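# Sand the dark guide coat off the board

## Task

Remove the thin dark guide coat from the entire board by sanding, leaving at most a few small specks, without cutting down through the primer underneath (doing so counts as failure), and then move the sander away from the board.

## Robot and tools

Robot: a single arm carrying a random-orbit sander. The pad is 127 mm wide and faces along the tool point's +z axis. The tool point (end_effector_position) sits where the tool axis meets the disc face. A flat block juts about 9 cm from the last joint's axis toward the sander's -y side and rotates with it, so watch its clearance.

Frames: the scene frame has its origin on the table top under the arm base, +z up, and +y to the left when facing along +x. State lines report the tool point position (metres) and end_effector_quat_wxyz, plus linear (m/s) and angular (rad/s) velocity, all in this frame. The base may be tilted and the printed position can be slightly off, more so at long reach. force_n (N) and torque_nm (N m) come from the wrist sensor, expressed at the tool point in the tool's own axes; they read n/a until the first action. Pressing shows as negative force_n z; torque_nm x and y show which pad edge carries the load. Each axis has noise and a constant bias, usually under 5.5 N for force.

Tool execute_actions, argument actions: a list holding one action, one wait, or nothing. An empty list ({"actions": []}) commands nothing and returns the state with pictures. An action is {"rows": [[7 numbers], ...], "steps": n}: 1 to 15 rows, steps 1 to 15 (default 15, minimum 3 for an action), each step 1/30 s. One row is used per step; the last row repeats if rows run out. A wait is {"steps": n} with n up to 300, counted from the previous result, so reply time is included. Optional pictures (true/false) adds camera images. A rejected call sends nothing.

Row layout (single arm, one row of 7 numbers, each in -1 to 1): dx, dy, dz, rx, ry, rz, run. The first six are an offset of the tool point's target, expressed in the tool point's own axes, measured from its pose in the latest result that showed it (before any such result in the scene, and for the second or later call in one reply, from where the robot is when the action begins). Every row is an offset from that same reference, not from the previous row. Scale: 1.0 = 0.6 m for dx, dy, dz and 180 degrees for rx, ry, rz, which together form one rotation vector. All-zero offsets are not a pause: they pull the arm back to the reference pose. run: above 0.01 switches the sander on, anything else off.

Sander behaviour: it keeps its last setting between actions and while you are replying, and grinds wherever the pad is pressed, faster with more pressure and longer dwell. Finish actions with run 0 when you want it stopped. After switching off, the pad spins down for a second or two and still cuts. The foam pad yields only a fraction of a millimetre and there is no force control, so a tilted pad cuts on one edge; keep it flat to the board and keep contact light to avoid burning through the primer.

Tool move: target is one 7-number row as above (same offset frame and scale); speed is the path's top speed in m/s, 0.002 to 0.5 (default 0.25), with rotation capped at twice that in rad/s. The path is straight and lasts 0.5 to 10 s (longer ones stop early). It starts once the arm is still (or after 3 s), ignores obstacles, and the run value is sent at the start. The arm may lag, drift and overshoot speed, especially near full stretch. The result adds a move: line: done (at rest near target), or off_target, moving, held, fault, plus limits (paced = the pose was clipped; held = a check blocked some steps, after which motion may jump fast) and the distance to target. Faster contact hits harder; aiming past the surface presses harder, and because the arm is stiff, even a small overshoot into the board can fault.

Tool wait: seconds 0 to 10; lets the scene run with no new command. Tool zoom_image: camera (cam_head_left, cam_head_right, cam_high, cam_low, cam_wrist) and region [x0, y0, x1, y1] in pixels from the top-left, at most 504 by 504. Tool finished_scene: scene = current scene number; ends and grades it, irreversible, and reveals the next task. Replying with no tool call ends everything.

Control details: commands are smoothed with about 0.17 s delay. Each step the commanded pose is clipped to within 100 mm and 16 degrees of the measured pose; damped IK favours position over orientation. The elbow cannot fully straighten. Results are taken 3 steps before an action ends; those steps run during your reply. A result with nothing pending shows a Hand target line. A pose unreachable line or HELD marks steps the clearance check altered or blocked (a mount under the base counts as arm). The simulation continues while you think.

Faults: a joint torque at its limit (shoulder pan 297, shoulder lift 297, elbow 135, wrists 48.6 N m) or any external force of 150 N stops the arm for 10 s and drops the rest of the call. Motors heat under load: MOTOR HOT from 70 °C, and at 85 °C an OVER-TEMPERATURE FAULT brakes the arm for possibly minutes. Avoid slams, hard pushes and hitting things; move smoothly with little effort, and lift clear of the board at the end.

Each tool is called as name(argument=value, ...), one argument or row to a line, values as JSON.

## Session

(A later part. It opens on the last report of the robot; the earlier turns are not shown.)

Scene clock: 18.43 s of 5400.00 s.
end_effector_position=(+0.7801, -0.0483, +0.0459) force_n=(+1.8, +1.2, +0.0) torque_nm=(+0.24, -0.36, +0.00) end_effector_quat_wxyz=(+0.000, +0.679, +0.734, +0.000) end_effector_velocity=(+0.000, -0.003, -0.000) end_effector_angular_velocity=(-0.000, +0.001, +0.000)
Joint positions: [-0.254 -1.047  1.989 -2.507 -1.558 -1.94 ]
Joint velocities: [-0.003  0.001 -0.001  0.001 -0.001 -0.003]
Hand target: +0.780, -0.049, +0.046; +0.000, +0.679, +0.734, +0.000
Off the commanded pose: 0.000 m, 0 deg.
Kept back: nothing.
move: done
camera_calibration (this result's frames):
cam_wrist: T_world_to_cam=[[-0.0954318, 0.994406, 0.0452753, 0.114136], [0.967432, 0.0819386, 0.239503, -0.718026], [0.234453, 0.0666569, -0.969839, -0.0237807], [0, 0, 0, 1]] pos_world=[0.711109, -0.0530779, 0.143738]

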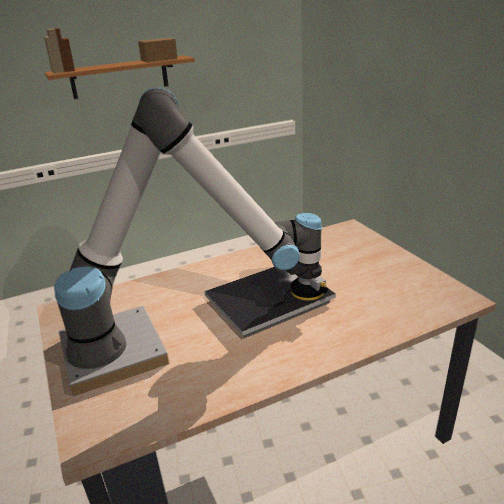

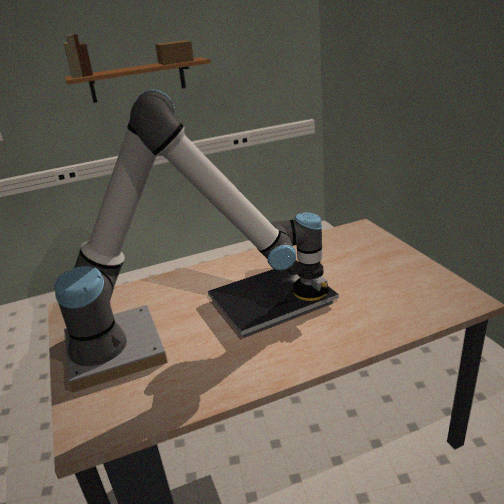

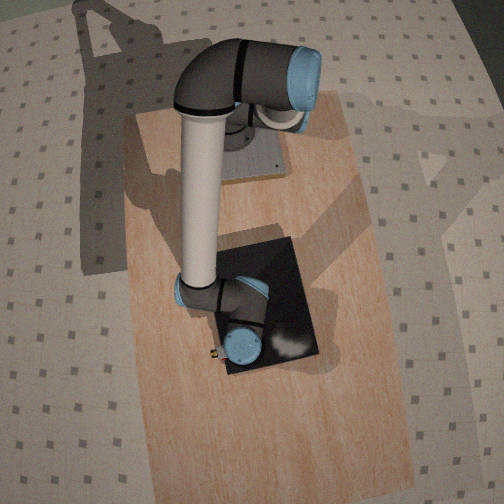

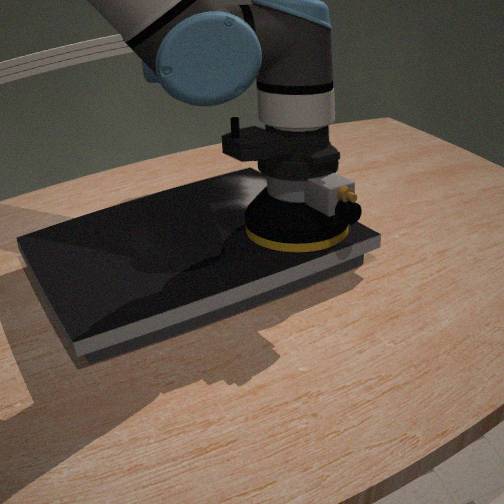

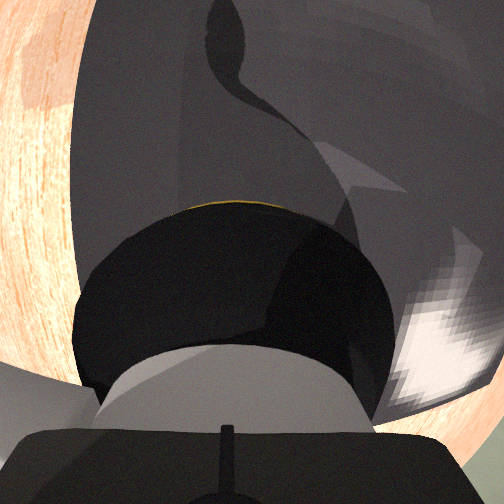

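zoom_image(
  camera="cam_high",
  region=[240, 290, 340, 390],
)

Region (240, 290, 340, 390) of cam_high's 504x504 image, scaled by 5.040, with more detail than that image has.

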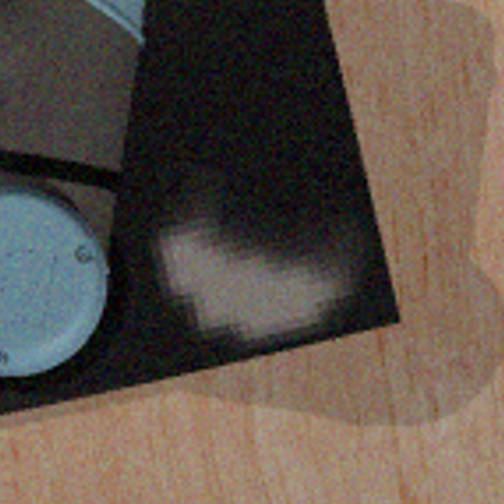

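execute_actions(
  actions=[
    {"rows": [[0,0,0.0006,0,0,0,0],[0,0,0.0012,0,0,0,0],[0,0,0.0017,0,0,0,0],[0,0,0.0021,0,0,0,0],[0,0,0.0024,0,0,0,0],[0,0,0.0027,0,0,0,0],[0,0,0.003,0,0,0,0]], "steps": 15},
  ],
)

Scene clock: 19.90 s of 5400.00 s.
end_effector_position=(+0.7803, -0.0483, +0.0444) force_n=(-1.1, +1.7, -11.1) torque_nm=(+0.43, +0.11, -0.22) end_effector_quat_wxyz=(+0.000, +0.679, +0.734, +0.000) end_effector_velocity=(-0.000, +0.000, -0.002) end_effector_angular_velocity=(-0.000, -0.001, -0.000)
Joint positions: [-0.254 -1.045  1.989 -2.509 -1.558 -1.94 ]
Joint velocities: [ 0.     0.002  0.001 -0.005  0.     0.001]
Steps of this call (steps 1 to 32: nothing new was sent; steps 33 to 44: the first 12 steps of this action). Readings (end_effector_position | what the end effector reports):
33: (+0.7802, -0.0485, +0.0459) | force_n=(+3.5, -2.7, -0.5) torque_nm=(-0.29, -0.39, -0.02)
34: (+0.7802, -0.0485, +0.0458) | force_n=(-5.5, +1.3, +0.5) torque_nm=(+0.28, +0.70, -0.10)
36: (+0.7802, -0.0485, +0.0455) | force_n=(+0.1, -0.2, +1.8) torque_nm=(+0.12, +0.00, -0.01)
40: (+0.7803, -0.0484, +0.0449) | force_n=(-1.2, +0.7, +2.5) torque_nm=(+0.05, +0.18, -0.21)
44: the state above

execute_actions(
  actions=[
    {"rows": [[0,0,0.0007,0,0,0,0],[0,0,0.0009,0,0,0,0],[0,0,0.0011,0,0,0,0],[0,0,0.0012,0,0,0,0]], "steps": 15},
  ],
)

execute_actions(
  actions=[
    {"steps": 12},
  ],
)

execute_actions(
  actions=[
    {"steps": 9},
  ],
)

Scene clock: 20.43 s of 5400.00 s.
end_effector_position=(+0.7803, -0.0483, +0.0438) force_n=(-1.2, -8.8, -35.9) torque_nm=(-0.16, +0.15, -0.01) end_effector_quat_wxyz=(+0.000, +0.679, +0.734, +0.000) end_effector_velocity=(+0.000, -0.000, -0.000) end_effector_angular_velocity=(-0.001, -0.001, +0.000)
Joint positions: [-0.254 -1.044  1.989 -2.51  -1.558 -1.939]
Joint velocities: [-0.     0.     0.    -0.002 -0.001 -0.   ]
Off your previous action's commanded pose: 0.000 m, 0 deg at its last step (step 3 of this call).
Steps of this call (steps 1 to 3: the last 3 steps of your previous action; step 4: nothing new was sent; steps 5 to 16: the first 12 steps of this action). Readings (end_effector_position | what the end effector reports):
5: (+0.7802, -0.0483, +0.0442) | force_n=(+0.0, +0.7, -11.5) torque_nm=(+0.38, -0.20, -0.22)
6: (+0.7802, -0.0483, +0.0442) | force_n=(-1.0, +1.5, -21.8) torque_nm=(+0.73, -0.12, -0.08)
8: (+0.7803, -0.0483, +0.0441) | force_n=(-3.1, -7.1, -23.4) torque_nm=(-0.32, +0.42, -0.09)
12: (+0.7803, -0.0483, +0.0439) | force_n=(+2.6, -4.0, -29.0) torque_nm=(+0.65, -0.24, -0.11)
16: the state above

Scene clock: 20.83 s of 5400.00 s.
end_effector_position=(+0.7803, -0.0483, +0.0437) force_n=(+2.1, -8.1, -33.5) torque_nm=(+0.18, -0.06, -0.02) end_effector_quat_wxyz=(+0.000, +0.679, +0.734, +0.000) end_effector_velocity=(+0.000, -0.000, +0.000) end_effector_angular_velocity=(+0.000, -0.000, -0.000)
Joint positions: [-0.254 -1.044  1.989 -2.511 -1.558 -1.939]
Joint velocities: [-0. -0. -0. -0.  0. -0.]
Hand target: +0.780, -0.048, +0.044; +0.000, +0.679, +0.734, +0.000
Off the commanded pose: 0.000 m, 0 deg.
Kept back: nothing.
Steps of this call (steps 1 to 3: the last 3 steps of your previous action; steps 4 to 12: nothing new was sent). Readings (end_effector_position | what the end effector reports):
1: (+0.7803, -0.0483, +0.0438) | force_n=(+0.9, -4.4, -35.6) torque_nm=(+0.47, +0.12, +0.07)
2: (+0.7803, -0.0483, +0.0437) | force_n=(+1.3, -8.5, -33.9) torque_nm=(+0.01, +0.01, -0.18)
4: (+0.7803, -0.0483, +0.0437) | force_n=(+2.6, -4.8, -33.7) torque_nm=(+0.60, -0.19, +0.09)
8: (+0.7803, -0.0483, +0.0437) | force_n=(+0.8, -7.7, -36.6) torque_nm=(-0.02, +0.16, -0.04)
12: the state above

Scene clock: 21.13 s of 5400.00 s.
end_effector_position=(+0.7803, -0.0483, +0.0437) force_n=(-2.0, -5.7, -40.0) torque_nm=(+0.47, +0.30, -0.17) end_effector_quat_wxyz=(+0.000, +0.679, +0.734, +0.000) end_effector_velocity=(-0.001, -0.000, -0.000) end_effector_angular_velocity=(-0.001, +0.002, -0.000)
Joint positions: [-0.254 -1.044  1.989 -2.511 -1.558 -1.939]
Joint velocities: [ 0.     0.     0.     0.002 -0.002  0.   ]
Hand target: +0.780, -0.048, +0.044; +0.000, +0.679, +0.734, +0.000
Off the commanded pose: 0.000 m, 0 deg.
Kept back: nothing.
Steps of this call (steps 1 to 9: nothing new was sent). Readings (end_effector_position | what the end effector reports):
1: (+0.7803, -0.0483, +0.0437) | force_n=(+0.5, -8.1, -36.0) torque_nm=(+0.04, -0.03, -0.01)
2: (+0.7803, -0.0483, +0.0437) | force_n=(-2.3, -9.2, -35.2) torque_nm=(+0.02, +0.37, +0.23)
4: (+0.7803, -0.0483, +0.0437) | force_n=(-1.4, -5.2, -39.0) torque_nm=(+0.44, +0.33, -0.19)
8: (+0.7803, -0.0483, +0.0437) | force_n=(+0.7, -11.5, -43.2) torque_nm=(-0.50, +0.14, -0.04)
9: the state above

execute_actions(
  actions=[
    {"rows": [[0,0,0,-0.0005,0,0,0]], "steps": 15},
  ],
)

execute_actions(
  actions=[
    {"steps": 12},
  ],
)

execute_actions(
  actions=[
    {"steps": 9},
  ],
)

Scene clock: 21.83 s of 5400.00 s.
end_effector_position=(+0.7803, -0.0483, +0.0437) force_n=(-1.8, -6.2, -34.2) torque_nm=(+0.54, +0.58, -0.09) end_effector_quat_wxyz=(+0.001, +0.679, +0.734, +0.001) end_effector_velocity=(-0.000, +0.000, +0.000) end_effector_angular_velocity=(+0.001, -0.001, +0.000)
Joint positions: [-0.254 -1.044  1.99  -2.513 -1.558 -1.94 ]
Joint velocities: [-0.    -0.     0.    -0.     0.001 -0.   ]
Steps of this call (steps 1 to 9: nothing new was sent; steps 10 to 21: the first 12 steps of this action). Readings (end_effector_position | what the end effector reports):
10: (+0.7803, -0.0483, +0.0437) | force_n=(+1.2, -5.4, -36.8) torque_nm=(+0.80, -0.17, -0.17)
11: (+0.7803, -0.0483, +0.0437) | force_n=(+2.8, -13.8, -38.3) torque_nm=(-0.63, -0.31, +0.01)
13: (+0.7803, -0.0483, +0.0436) | force_n=(-0.5, -8.7, -37.7) torque_nm=(+0.30, +0.12, -0.18)
17: (+0.7803, -0.0483, +0.0436) | force_n=(-2.3, -10.4, -42.5) torque_nm=(-0.07, +0.47, +0.00)
21: the state above

Scene clock: 22.23 s of 5400.00 s.
end_effector_position=(+0.7803, -0.0483, +0.0437) force_n=(-0.8, -7.1, -34.0) torque_nm=(+0.23, +0.10, -0.12) end_effector_quat_wxyz=(+0.001, +0.679, +0.734, +0.001) end_effector_velocity=(+0.000, -0.000, +0.000) end_effector_angular_velocity=(-0.001, -0.002, -0.000)
Joint positions: [-0.254 -1.044  1.99  -2.513 -1.558 -1.94 ]
Joint velocities: [-0.    -0.    -0.    -0.002 -0.    -0.   ]
Hand target: +0.780, -0.048, +0.044; +0.001, +0.679, +0.734, +0.001
Off the commanded pose: 0.000 m, 0 deg.
Kept back: nothing.
Steps of this call (steps 1 to 3: the last 3 steps of your previous action; steps 4 to 12: nothing new was sent). Readings (end_effector_position | what the end effector reports):
1: (+0.7803, -0.0483, +0.0437) | force_n=(+0.5, -8.0, -41.4) torque_nm=(+0.53, +0.00, +0.02)
2: (+0.7803, -0.0483, +0.0437) | force_n=(-0.1, -6.5, -36.8) torque_nm=(+0.28, +0.17, -0.09)
4: (+0.7803, -0.0483, +0.0437) | force_n=(-0.6, -4.4, -37.0) torque_nm=(+0.55, +0.03, -0.03)
8: (+0.7803, -0.0483, +0.0437) | force_n=(+0.0, -7.0, -35.2) torque_nm=(+0.29, -0.06, -0.08)
12: the state above

Scene clock: 22.53 s of 5400.00 s.
end_effector_position=(+0.7803, -0.0483, +0.0437) force_n=(+0.8, -8.3, -36.9) torque_nm=(+0.24, -0.07, -0.10) end_effector_quat_wxyz=(+0.001, +0.679, +0.734, +0.001) end_effector_velocity=(-0.000, +0.000, -0.000) end_effector_angular_velocity=(+0.001, +0.001, +0.000)
Joint positions: [-0.254 -1.044  1.99  -2.513 -1.558 -1.94 ]
Joint velocities: [ 0.     0.     0.     0.001  0.001 -0.   ]
Hand target: +0.780, -0.048, +0.044; +0.001, +0.679, +0.734, +0.001
Off the commanded pose: 0.000 m, 0 deg.
Kept back: nothing.
Steps of this call (steps 1 to 9: nothing new was sent). Readings (end_effector_position | what the end effector reports):
1: (+0.7803, -0.0483, +0.0437) | force_n=(+1.2, -2.3, -37.2) torque_nm=(+0.99, -0.02, -0.15)
2: (+0.7803, -0.0483, +0.0437) | force_n=(+0.1, -6.9, -38.6) torque_nm=(+0.51, -0.02, -0.16)
4: (+0.7803, -0.0483, +0.0437) | force_n=(-2.7, -9.8, -38.0) torque_nm=(-0.19, +0.18, -0.08)
8: (+0.7803, -0.0483, +0.0437) | force_n=(+1.1, -5.4, -37.3) torque_nm=(+0.61, +0.08, -0.07)
9: the state above

execute_actions(
  actions=[
    {"rows": [[0,0,0,0,0,0,1]], "steps": 15},
  ],
)

execute_actions(
  actions=[
    {"steps": 15},
  ],
)

execute_actions(
  actions=[
    {"steps": 15},
  ],
)

execute_actions(
  actions=[
    {"steps": 15},
  ],
)

move(
  target=[0, -0.42, -0.004, 0, 0, 0, 0],
  speed=0.3,
)

Scene clock: 23.17 s of 5400.00 s.
end_effector_position=(+0.7803, -0.0483, +0.0437) force_n=(-6.5, -0.9, -33.4) torque_nm=(-0.25, +0.99, -0.09) end_effector_quat_wxyz=(+0.001, +0.679, +0.734, +0.001) end_effector_velocity=(+0.000, +0.000, +0.000) end_effector_angular_velocity=(+0.001, -0.001, +0.000)
Joint positions: [-0.254 -1.044  1.99  -2.513 -1.558 -1.94 ]
Joint velocities: [ 0.    -0.     0.    -0.001  0.001 -0.   ]
Steps of this call (steps 1 to 7: nothing new was sent; steps 8 to 19: the first 12 steps of this action). Readings (end_effector_position | what the end effector reports):
8: (+0.7803, -0.0483, +0.0437) | force_n=(+18.2, +11.2, -34.5) torque_nm=(-1.00, -0.06, -0.63)
9: (+0.7803, -0.0483, +0.0437) | force_n=(+15.5, -4.4, -28.6) torque_nm=(-0.24, +0.34, -0.35)
11: (+0.7803, -0.0483, +0.0437) | force_n=(+11.6, +9.2, -27.6) torque_nm=(+0.39, -1.41, -0.22)
15: (+0.7803, -0.0483, +0.0437) | force_n=(-7.2, -0.6, -40.4) torque_nm=(+0.90, +0.75, -0.17)
19: the state above

Scene clock: 23.67 s of 5400.00 s.
end_effector_position=(+0.7803, -0.0483, +0.0437) force_n=(+5.7, +3.7, -35.0) torque_nm=(+0.92, -1.15, -0.11) end_effector_quat_wxyz=(+0.001, +0.679, +0.734, +0.001) end_effector_velocity=(+0.000, -0.000, +0.000) end_effector_angular_velocity=(-0.001, -0.001, +0.000)
Joint positions: [-0.254 -1.044  1.99  -2.513 -1.558 -1.94 ]
Joint velocities: [ 0.     0.    -0.    -0.001 -0.     0.   ]
Hand target: +0.780, -0.048, +0.044; +0.001, +0.679, +0.734, +0.001
Off the commanded pose: 0.000 m, 0 deg.
Kept back: nothing.
Steps of this call (steps 1 to 3: the last 3 steps of your previous action; steps 4 to 15: nothing new was sent). Readings (end_effector_position | what the end effector reports):
1: (+0.7803, -0.0483, +0.0437) | force_n=(+6.3, +7.3, -35.4) torque_nm=(+1.14, -1.49, -0.13)
2: (+0.7803, -0.0483, +0.0437) | force_n=(-5.6, +0.7, -33.5) torque_nm=(+0.30, +1.12, -0.11)
4: (+0.7803, -0.0483, +0.0437) | force_n=(+0.9, +1.0, -29.4) torque_nm=(-0.34, +0.06, -0.16)
8: (+0.7803, -0.0483, +0.0437) | force_n=(+3.6, +7.0, -26.4) torque_nm=(+0.85, -0.89, -0.22)
15: the state above

Scene clock: 24.17 s of 5400.00 s.
end_effector_position=(+0.7803, -0.0483, +0.0437) force_n=(+2.1, +2.8, -26.9) torque_nm=(-0.16, -0.38, -0.25) end_effector_quat_wxyz=(+0.001, +0.679, +0.734, +0.001) end_effector_velocity=(-0.001, +0.000, -0.000) end_effector_angular_velocity=(+0.001, +0.002, -0.000)
Joint positions: [-0.254 -1.044  1.99  -2.513 -1.558 -1.94 ]
Joint velocities: [-0.     0.     0.     0.002 -0.     0.   ]
Hand target: +0.780, -0.048, +0.044; +0.001, +0.679, +0.734, +0.001
Off the commanded pose: 0.000 m, 0 deg.
Kept back: nothing.
Steps of this call (steps 1 to 15: nothing new was sent). Readings (end_effector_position | what the end effector reports):
1: (+0.7803, -0.0483, +0.0437) | force_n=(-3.3, -1.4, -26.3) torque_nm=(-0.70, +0.65, -0.04)
2: (+0.7803, -0.0483, +0.0437) | force_n=(-5.7, -3.8, -36.8) torque_nm=(+0.47, +0.79, -0.29)
4: (+0.7803, -0.0483, +0.0437) | force_n=(-5.9, -2.6, -40.6) torque_nm=(+0.22, +1.22, -0.17)
8: (+0.7803, -0.0483, +0.0437) | force_n=(-1.5, +3.5, -26.6) torque_nm=(-0.33, +0.16, -0.07)
15: the state above

Scene clock: 24.67 s of 5400.00 s.
end_effector_position=(+0.7803, -0.0483, +0.0437) force_n=(-4.9, -1.0, -39.6) torque_nm=(+0.34, +0.71, -0.16) end_effector_quat_wxyz=(+0.001, +0.679, +0.734, +0.001) end_effector_velocity=(+0.000, +0.000, +0.000) end_effector_angular_velocity=(-0.001, -0.001, +0.000)
Joint positions: [-0.254 -1.044  1.99  -2.513 -1.558 -1.94 ]
Joint velocities: [ 0.     0.    -0.    -0.001 -0.     0.   ]
Hand target: +0.780, -0.048, +0.044; +0.001, +0.679, +0.734, +0.001
Off the commanded pose: 0.000 m, 0 deg.
Kept back: nothing.
Steps of this call (steps 1 to 15: nothing new was sent). Readings (end_effector_position | what the end effector reports):
1: (+0.7803, -0.0483, +0.0437) | force_n=(-4.3, +0.0, -40.8) torque_nm=(+0.88, +0.70, -0.35)
2: (+0.7803, -0.0483, +0.0437) | force_n=(-1.4, +11.7, -29.6) torque_nm=(+1.12, -0.34, -0.15)
4: (+0.7803, -0.0483, +0.0437) | force_n=(+1.0, +7.1, -39.7) torque_nm=(+1.35, -0.43, -0.20)
8: (+0.7803, -0.0483, +0.0437) | force_n=(-5.0, -6.2, -37.7) torque_nm=(-0.02, +0.78, -0.20)
15: the state above

Scene clock: 26.43 s of 5400.00 s.
end_effector_position=(+0.5292, -0.0682, +0.0451) force_n=(-0.2, -3.4, -1.1) torque_nm=(-0.46, -0.10, -0.05) end_effector_quat_wxyz=(+0.001, +0.679, +0.734, +0.001) end_effector_velocity=(-0.002, -0.000, +0.001) end_effector_angular_velocity=(+0.001, -0.001, +0.000)
Joint positions: [-0.43  -1.312  2.472 -2.724 -1.559 -2.115]
Joint velocities: [-0.003 -0.004  0.004 -0.     0.001 -0.004]
Hand target: +0.529, -0.068, +0.045; +0.001, +0.679, +0.734, +0.001
Off the commanded pose: 0.000 m, 0 deg.
Kept back: nothing.
move: done
camera_calibration (this result's frames):
cam_wrist: T_world_to_cam=[[-0.095443, 0.994405, 0.0452613, 0.110028], [0.967141, 0.0818707, 0.240697, -0.473389], [0.235644, 0.0667469, -0.969544, 0.035011], [0, 0, 0, 1]] pos_world=[0.460085, -0.0729924, 0.142908]

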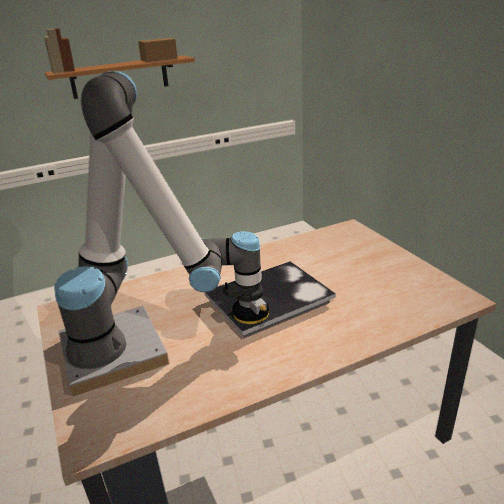

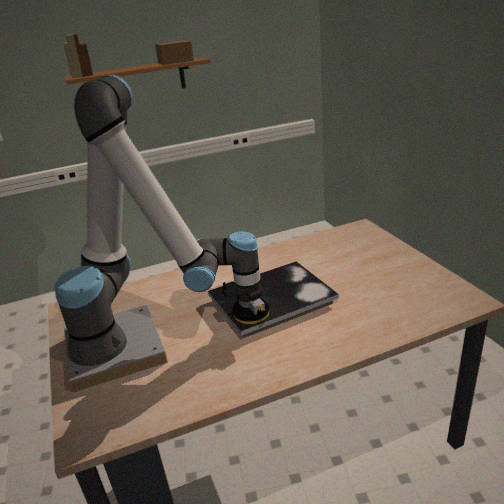

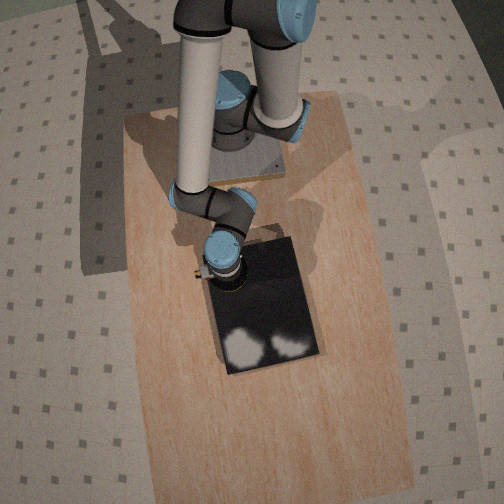

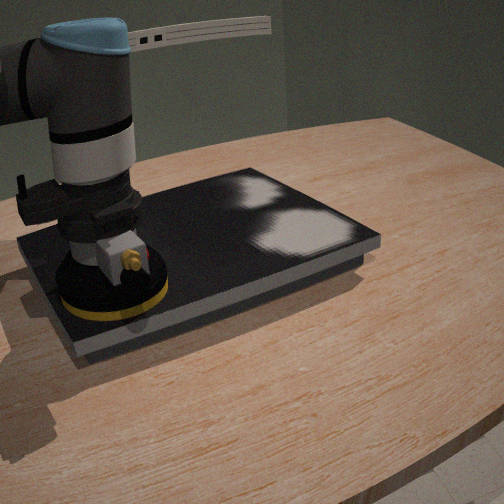

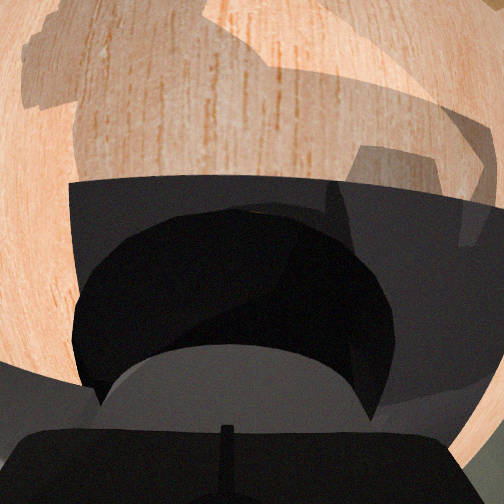

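zoom_image(
  camera="cam_high",
  region=[190, 230, 340, 390],
)

execute_actions(
  actions=[
    {"rows": [[0,0,0.0005,0,0,0,0],[0,0,0.001,0,0,0,0],[0,0,0.0014,0,0,0,0],[0,0,0.0017,0,0,0,0],[0,0,0.002,0,0,0,0],[0,0,0.0023,0,0,0,0],[0,0,0.0025,0,0,0,0]], "steps": 15},
  ],
)

Region (190, 230, 340, 390) of cam_high's 504x504 image, scaled by 3.150, with more detail than that image has; it fills the left 472 columns of this view, and the rest is white.

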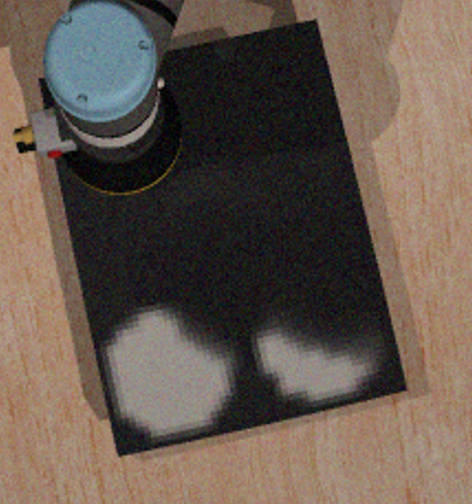

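Scene clock: 26.97 s of 5400.00 s.
end_effector_position=(+0.5293, -0.0682, +0.0439) force_n=(+0.4, -4.3, -4.7) torque_nm=(-0.30, +0.17, -0.19) end_effector_quat_wxyz=(+0.001, +0.679, +0.734, +0.001) end_effector_velocity=(-0.000, +0.000, -0.002) end_effector_angular_velocity=(-0.000, +0.002, +0.000)
Joint positions: [-0.43  -1.309  2.472 -2.728 -1.559 -2.115]
Joint velocities: [ 0.001  0.004  0.    -0.002 -0.001  0.   ]
Steps of this call (steps 1 to 4: nothing new was sent; steps 5 to 16: the first 12 steps of this action). Readings (end_effector_position | what the end effector reports):
5: (+0.5291, -0.0682, +0.0452) | force_n=(-2.7, +3.9, -2.8) torque_nm=(+0.56, +0.37, +0.05)
6: (+0.5291, -0.0682, +0.0452) | force_n=(-0.8, +0.7, -2.1) torque_nm=(+0.17, +0.03, +0.08)
8: (+0.5291, -0.0682, +0.0449) | force_n=(-2.9, -0.8, +2.9) torque_nm=(-0.01, +0.34, -0.15)
12: (+0.5292, -0.0682, +0.0442) | force_n=(+2.8, -0.6, +0.3) torque_nm=(+0.01, -0.32, +0.06)
16: the state above

execute_actions(
  actions=[
    {"rows": [[0,0,0.0007,0,0,0,0],[0,0,0.0009,0,0,0,0],[0,0,0.0011,0,0,0,0]], "steps": 15},
  ],
)

execute_actions(
  actions=[
    {"steps": 12},
  ],
  pictures=true,
)

Scene clock: 27.53 s of 5400.00 s.
end_effector_position=(+0.5293, -0.0682, +0.0433) force_n=(+4.2, -5.9, -30.2) torque_nm=(+0.36, -0.22, +0.00) end_effector_quat_wxyz=(+0.001, +0.679, +0.734, +0.001) end_effector_velocity=(-0.000, +0.000, -0.001) end_effector_angular_velocity=(+0.002, +0.001, +0.000)
Joint positions: [-0.43  -1.307  2.472 -2.729 -1.559 -2.115]
Joint velocities: [-0.     0.001  0.     0.     0.001 -0.   ]
Off your previous action's commanded pose: 0.000 m, 0 deg at its last step (step 3 of this call).
Steps of this call (steps 1 to 3: the last 3 steps of your previous action; steps 4 to 5: nothing new was sent; steps 6 to 17: the first 12 steps of this action). Readings (end_effector_position | what the end effector reports):
6: (+0.5293, -0.0682, +0.0437) | force_n=(+1.7, -5.2, -10.8) torque_nm=(-0.08, -0.27, -0.05)
7: (+0.5293, -0.0682, +0.0436) | force_n=(+0.1, -3.5, -16.5) torque_nm=(+0.19, +0.06, -0.03)
9: (+0.5293, -0.0682, +0.0435) | force_n=(+1.6, -5.1, -20.4) torque_nm=(+0.29, -0.26, +0.15)
13: (+0.5293, -0.0682, +0.0433) | force_n=(+0.5, -6.2, -27.0) torque_nm=(+0.26, +0.08, +0.02)
17: the state above

Scene clock: 27.93 s of 5400.00 s.
end_effector_position=(+0.5293, -0.0682, +0.0432) force_n=(-0.2, -8.5, -31.6) torque_nm=(-0.11, +0.24, -0.08) end_effector_quat_wxyz=(+0.001, +0.679, +0.734, +0.001) end_effector_velocity=(-0.000, -0.000, -0.000) end_effector_angular_velocity=(-0.001, +0.000, +0.000)
Joint positions: [-0.43  -1.307  2.472 -2.73  -1.559 -2.115]
Joint velocities: [-0.     0.     0.    -0.    -0.001 -0.   ]
Hand target: +0.529, -0.068, +0.043; +0.001, +0.679, +0.734, +0.001
Off the commanded pose: 0.000 m, 0 deg.
Kept back: nothing.
Steps of this call (steps 1 to 3: the last 3 steps of your previous action; steps 4 to 12: nothing new was sent). Readings (end_effector_position | what the end effector reports):
1: (+0.5293, -0.0682, +0.0432) | force_n=(+3.4, -2.2, -34.1) torque_nm=(+1.11, -0.13, +0.05)
2: (+0.5293, -0.0682, +0.0432) | force_n=(+0.7, -4.0, -32.7) torque_nm=(+0.47, +0.30, -0.28)
4: (+0.5293, -0.0682, +0.0432) | force_n=(+2.1, -5.3, -29.9) torque_nm=(+0.42, -0.07, -0.04)
8: (+0.5293, -0.0682, +0.0432) | force_n=(+1.4, -6.5, -37.4) torque_nm=(+0.27, +0.07, +0.00)
12: the state above
camera_calibration (this result's frames):
cam_wrist: T_world_to_cam=[[-0.0954441, 0.994407, 0.0452271, 0.110147], [0.967108, 0.0818705, 0.240832, -0.472964], [0.235782, 0.0667255, -0.969513, 0.033044], [0, 0, 0, 1]] pos_world=[0.460129, -0.0730139, 0.14096]

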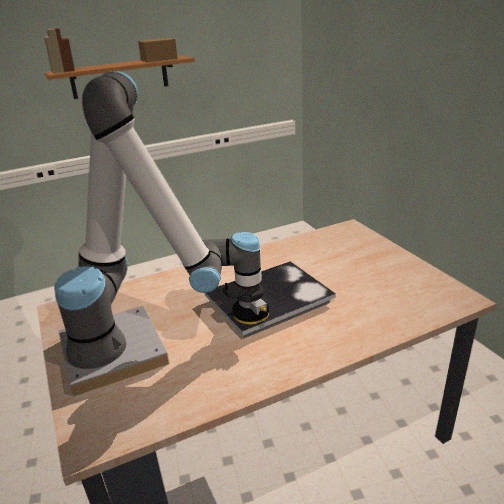

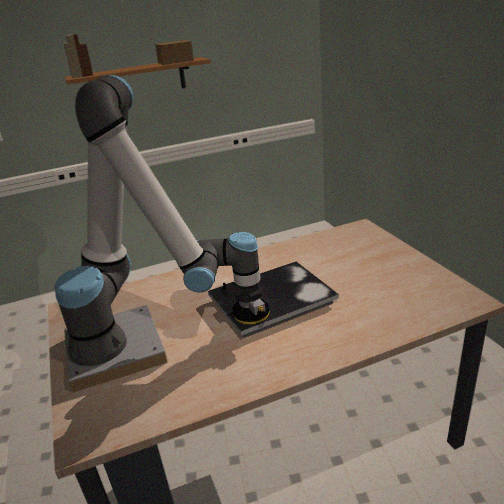

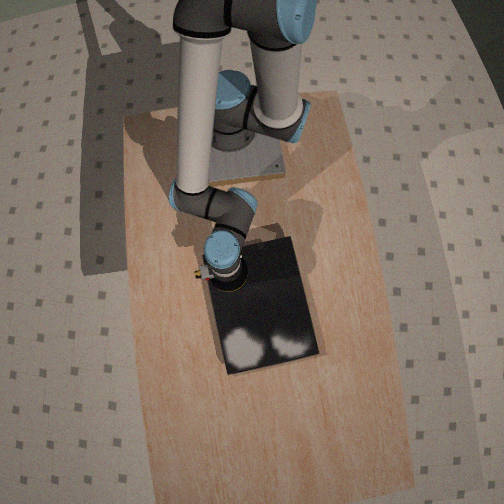

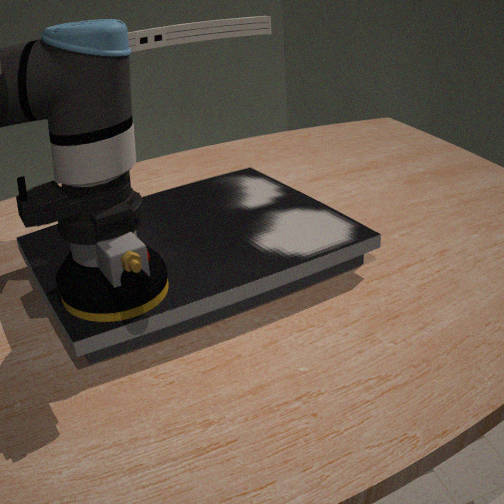

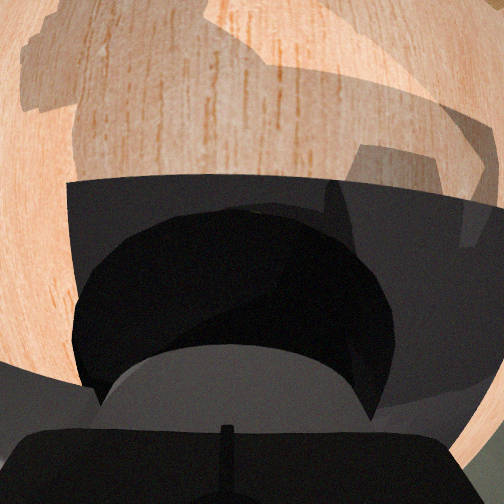

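move(
  target=[-0.0533, -0.065, 0.00035, 0, -0.0004, 0, 1],
  speed=0.045,
)

move(
  target=[0.3667, 0, 0.0001, 0, 0, 0, 1],
  speed=0.045,
)

Scene clock: 30.80 s of 5400.00 s.
end_effector_position=(+0.4931, -0.1030, +0.0428) force_n=(-1.1, -4.3, -38.0) torque_nm=(+0.02, +0.50, -0.23) end_effector_quat_wxyz=(+0.001, +0.679, +0.734, +0.000) end_effector_velocity=(-0.002, -0.001, -0.000) end_effector_angular_velocity=(+0.001, +0.001, +0.000)
Joint positions: [-0.527 -1.338  2.528 -2.754 -1.561 -2.213]
Joint velocities: [-0.005 -0.001  0.002  0.    -0.    -0.005]
Hand target: +0.493, -0.103, +0.043; +0.001, +0.679, +0.734, +0.000
Off the commanded pose: 0.000 m, 0 deg.
Kept back: nothing.
move: done
camera_calibration (this result's frames):
cam_wrist: T_world_to_cam=[[-0.0954119, 0.994467, 0.0439452, 0.141346], [0.967148, 0.08216, 0.240571, -0.434965], [0.23563, 0.0654549, -0.969636, 0.0434762], [0, 0, 0, 1]] pos_world=[0.423917, -0.107673, 0.140585]

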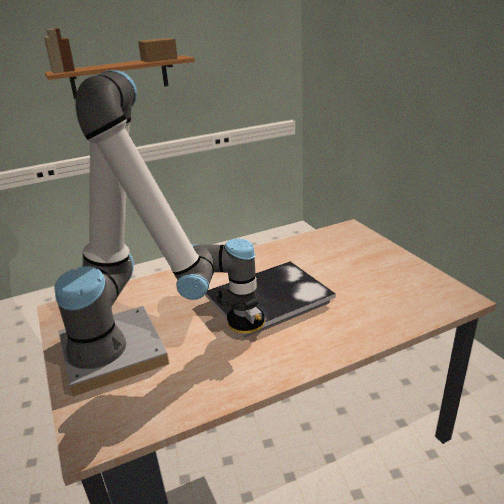

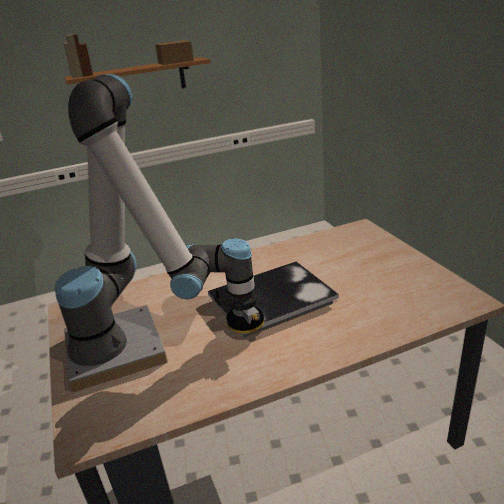

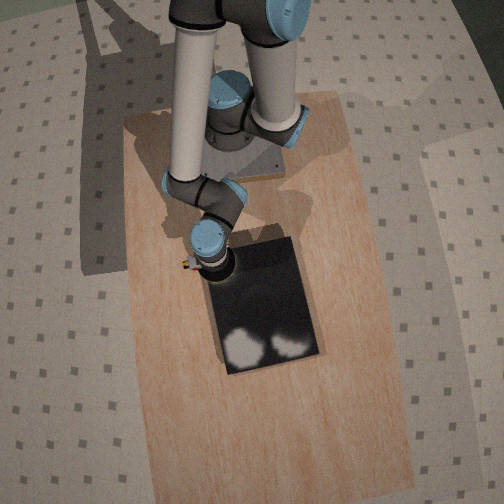

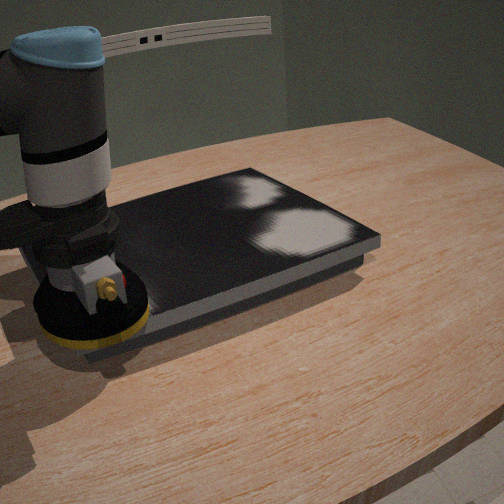

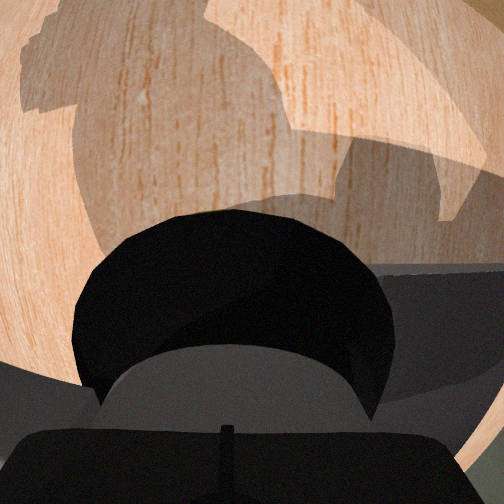

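Scene clock: 36.33 s of 5400.00 s.
end_effector_position=(+0.4758, +0.1160, +0.0428) force_n=(+6.6, +6.5, -32.1) torque_nm=(+0.43, -1.56, +0.01) end_effector_quat_wxyz=(+0.001, +0.679, +0.734, +0.001) end_effector_velocity=(-0.000, +0.003, -0.000) end_effector_angular_velocity=(+0.002, +0.001, +0.000)
Joint positions: [-0.094 -1.362  2.556 -2.763 -1.558 -1.78 ]
Joint velocities: [ 0.005  0.    -0.001  0.001  0.002  0.005]
Hand target: +0.476, +0.116, +0.043; +0.002, +0.679, +0.734, +0.001
Off the commanded pose: 0.000 m, 0 deg.
Kept back: nothing.
move: done
camera_calibration (this result's frames):
cam_wrist: T_world_to_cam=[[-0.09549, 0.994454, 0.0440718, -0.0780669], [0.966944, 0.0821505, 0.241393, -0.436191], [0.236434, 0.0656656, -0.969426, 0.032807], [0, 0, 0, 1]] pos_world=[0.406561, 0.111313, 0.140538]

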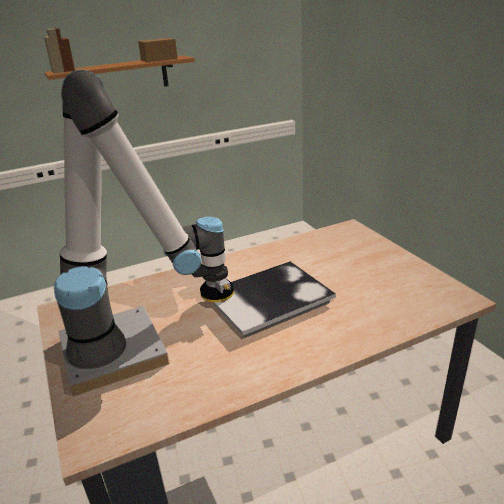

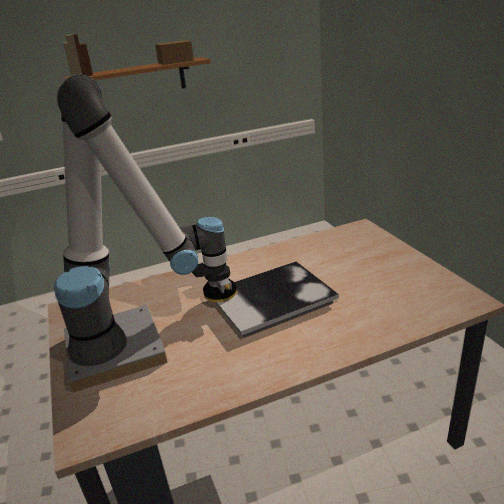

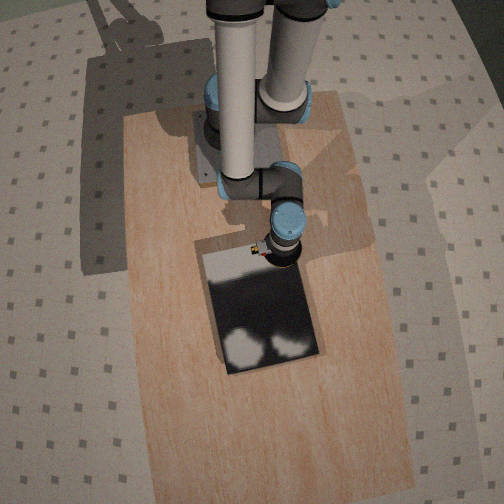

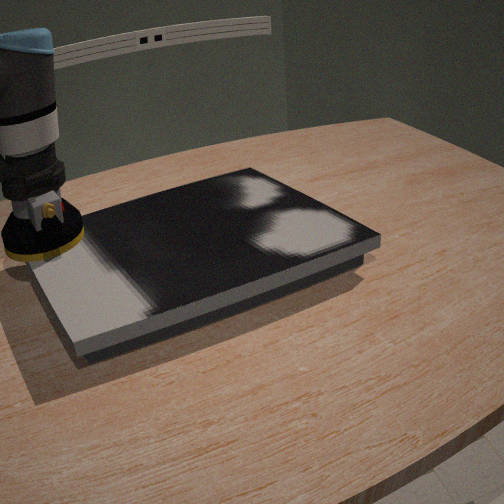

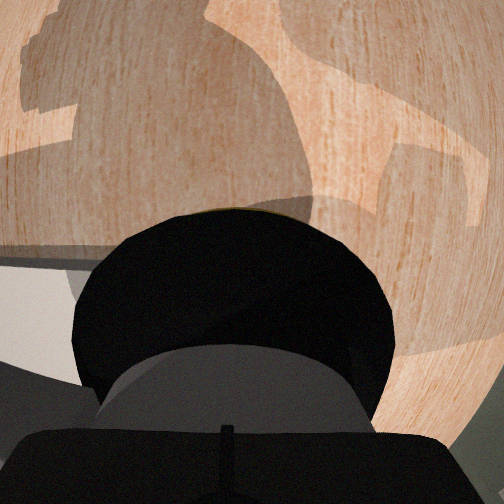

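move(
  target=[0, 0.55, 0.0008, 0, 0, 0, 1],
  speed=0.045,
)

Scene clock: 44.30 s of 5400.00 s.
end_effector_position=(+0.8045, +0.1421, +0.0434) force_n=(+6.1, +0.6, -35.4) torque_nm=(+0.35, -1.50, -0.21) end_effector_quat_wxyz=(+0.001, +0.679, +0.734, +0.001) end_effector_velocity=(+0.003, +0.001, +0.000) end_effector_angular_velocity=(+0.002, -0.002, +0.000)
Joint positions: [-0.007 -1.009  1.918 -2.479 -1.558 -1.693]
Joint velocities: [ 0.     0.003 -0.005 -0.     0.002  0.   ]
Hand target: +0.805, +0.142, +0.043; +0.001, +0.679, +0.734, +0.001
Off the commanded pose: 0.000 m, 0 deg.
Kept back: nothing.
move: done
camera_calibration (this result's frames):
cam_wrist: T_world_to_cam=[[-0.0954991, 0.994451, 0.0441348, -0.0725991], [0.966904, 0.0821332, 0.241558, -0.756274], [0.236593, 0.0657427, -0.969382, -0.0461911], [0, 0, 0, 1]] pos_world=[0.73524, 0.137348, 0.141111]

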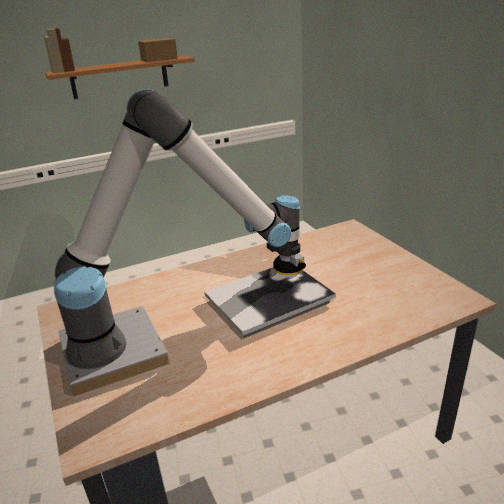

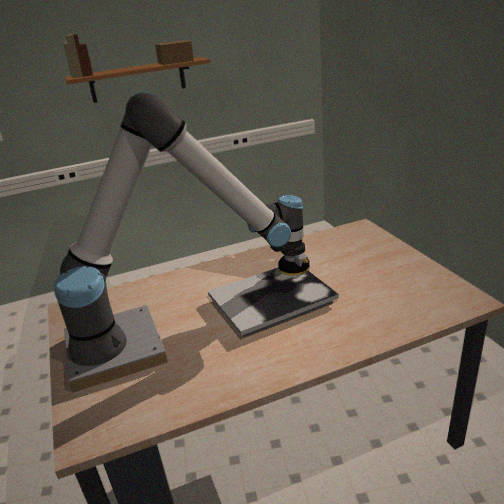

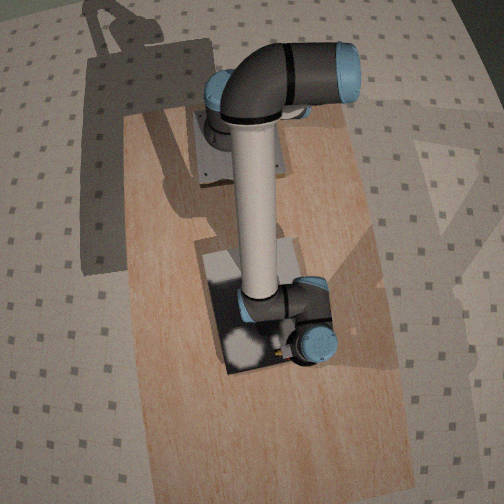

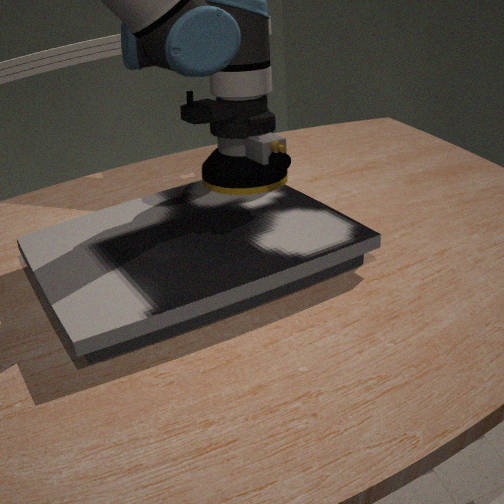

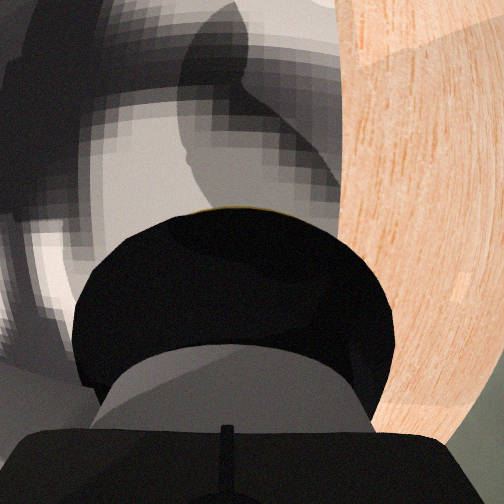

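move(
  target=[-0.3667, 0, -0.0001, 0, 0, 0, 1],
  speed=0.048,
)

Scene clock: 49.53 s of 5400.00 s.
end_effector_position=(+0.8217, -0.0771, +0.0434) force_n=(+3.2, +3.1, -42.9) torque_nm=(+0.91, -0.29, -0.21) end_effector_quat_wxyz=(+0.001, +0.679, +0.734, +0.000) end_effector_velocity=(+0.000, -0.003, -0.000) end_effector_angular_velocity=(-0.000, +0.001, +0.000)
Joint positions: [-0.273 -0.995  1.899 -2.47  -1.559 -1.959]
Joint velocities: [-0.003  0.001 -0.001  0.001 -0.001 -0.003]
Hand target: +0.822, -0.077, +0.043; +0.001, +0.679, +0.734, +0.000
Off the commanded pose: 0.000 m, 0 deg.
Kept back: nothing.
move: done
camera_calibration (this result's frames):
cam_wrist: T_world_to_cam=[[-0.0954662, 0.994458, 0.0440287, 0.146931], [0.967033, 0.082162, 0.241031, -0.75496], [0.236078, 0.0655875, -0.969518, -0.035486], [0, 0, 0, 1]] pos_world=[0.752476, -0.0817604, 0.141095]

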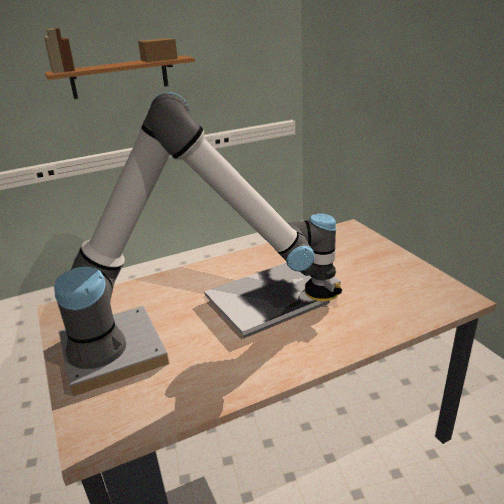

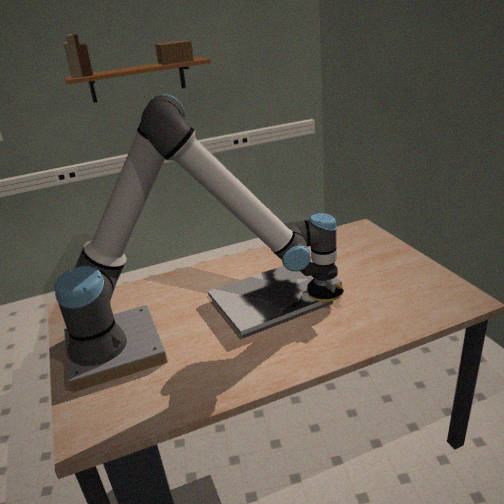

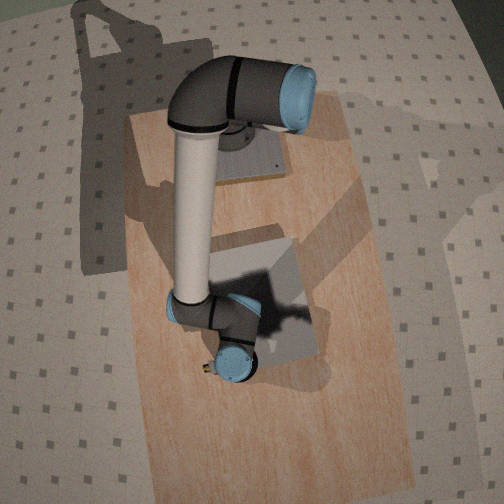

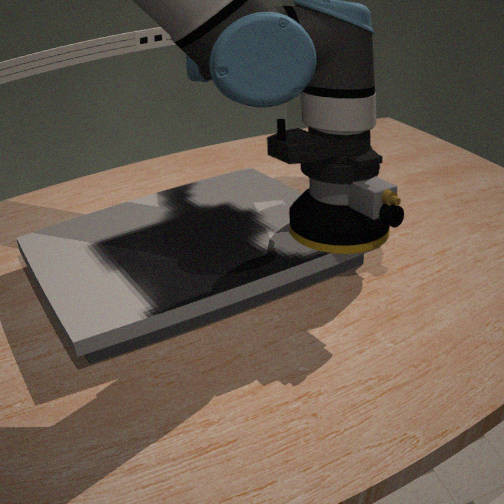

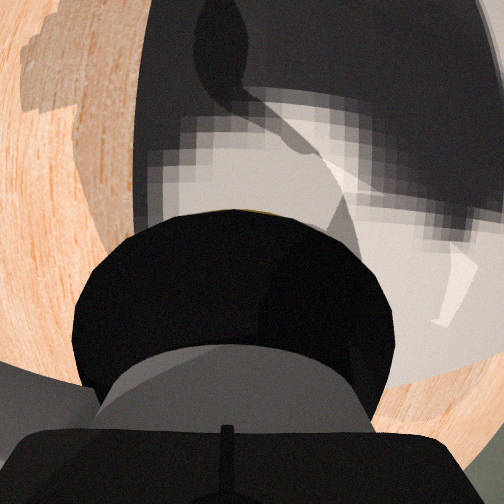

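move(
  target=[0.01, -0.43, -0.0005, 0, 0, 0, 1],
  speed=0.042,
)

Scene clock: 56.30 s of 5400.00 s.
end_effector_position=(+0.5642, -0.0915, +0.0428) force_n=(-10.5, -4.1, -54.9) torque_nm=(+0.16, +2.33, -0.14) end_effector_quat_wxyz=(+0.001, +0.679, +0.734, +0.000) end_effector_velocity=(-0.003, -0.000, -0.000) end_effector_angular_velocity=(-0.000, +0.002, -0.000)
Joint positions: [-0.438 -1.264  2.401 -2.702 -1.56  -2.124]
Joint velocities: [-0.002 -0.003  0.004  0.    -0.001 -0.002]
Hand target: +0.564, -0.091, +0.043; +0.001, +0.679, +0.734, +0.000
Off the commanded pose: 0.000 m, 0 deg.
Kept back: nothing.
move: done
camera_calibration (this result's frames):
cam_wrist: T_world_to_cam=[[-0.0954415, 0.994462, 0.044009, 0.136677], [0.967121, 0.0821665, 0.240679, -0.504693], [0.23573, 0.0655328, -0.969607, 0.025926], [0, 0, 0, 1]] pos_world=[0.495032, -0.0961506, 0.140592]

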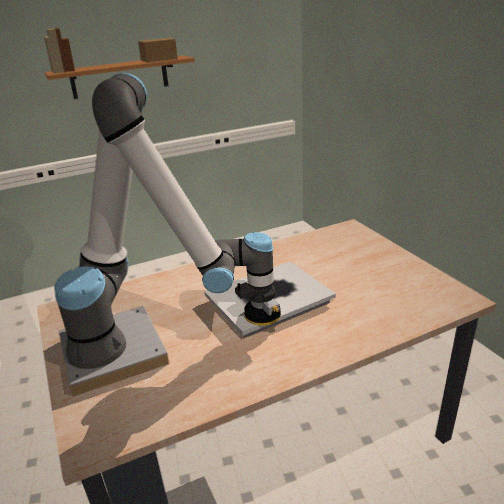

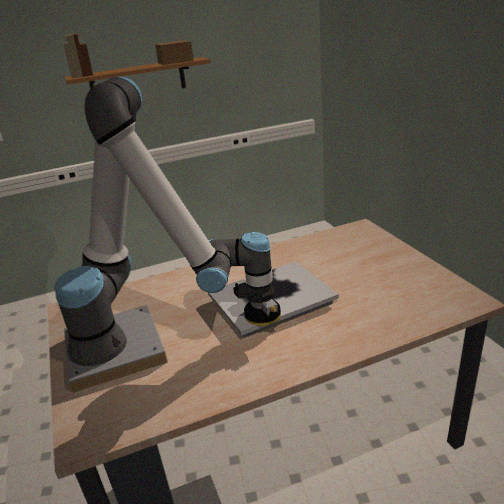

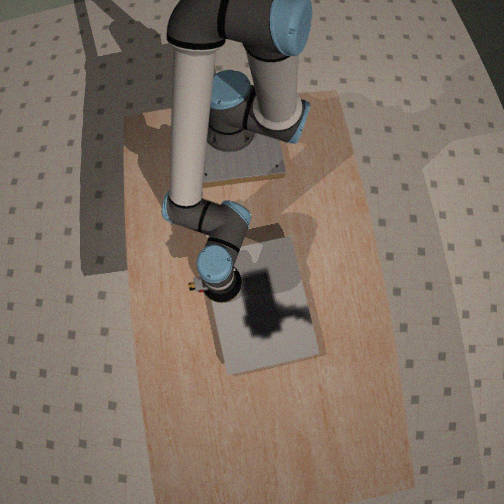

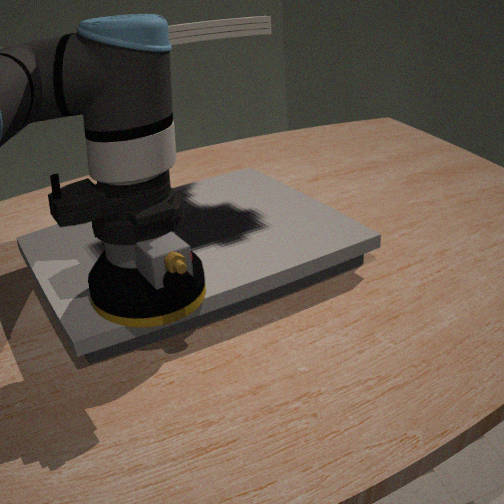

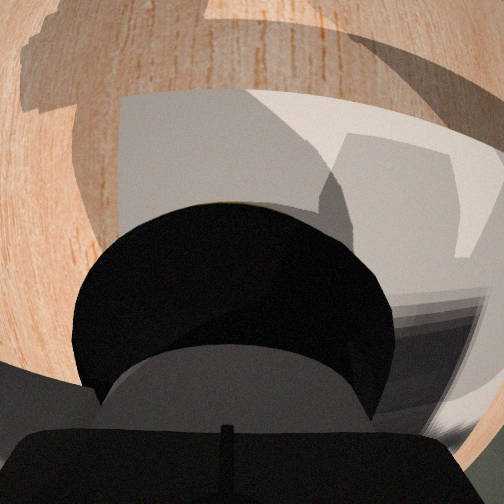

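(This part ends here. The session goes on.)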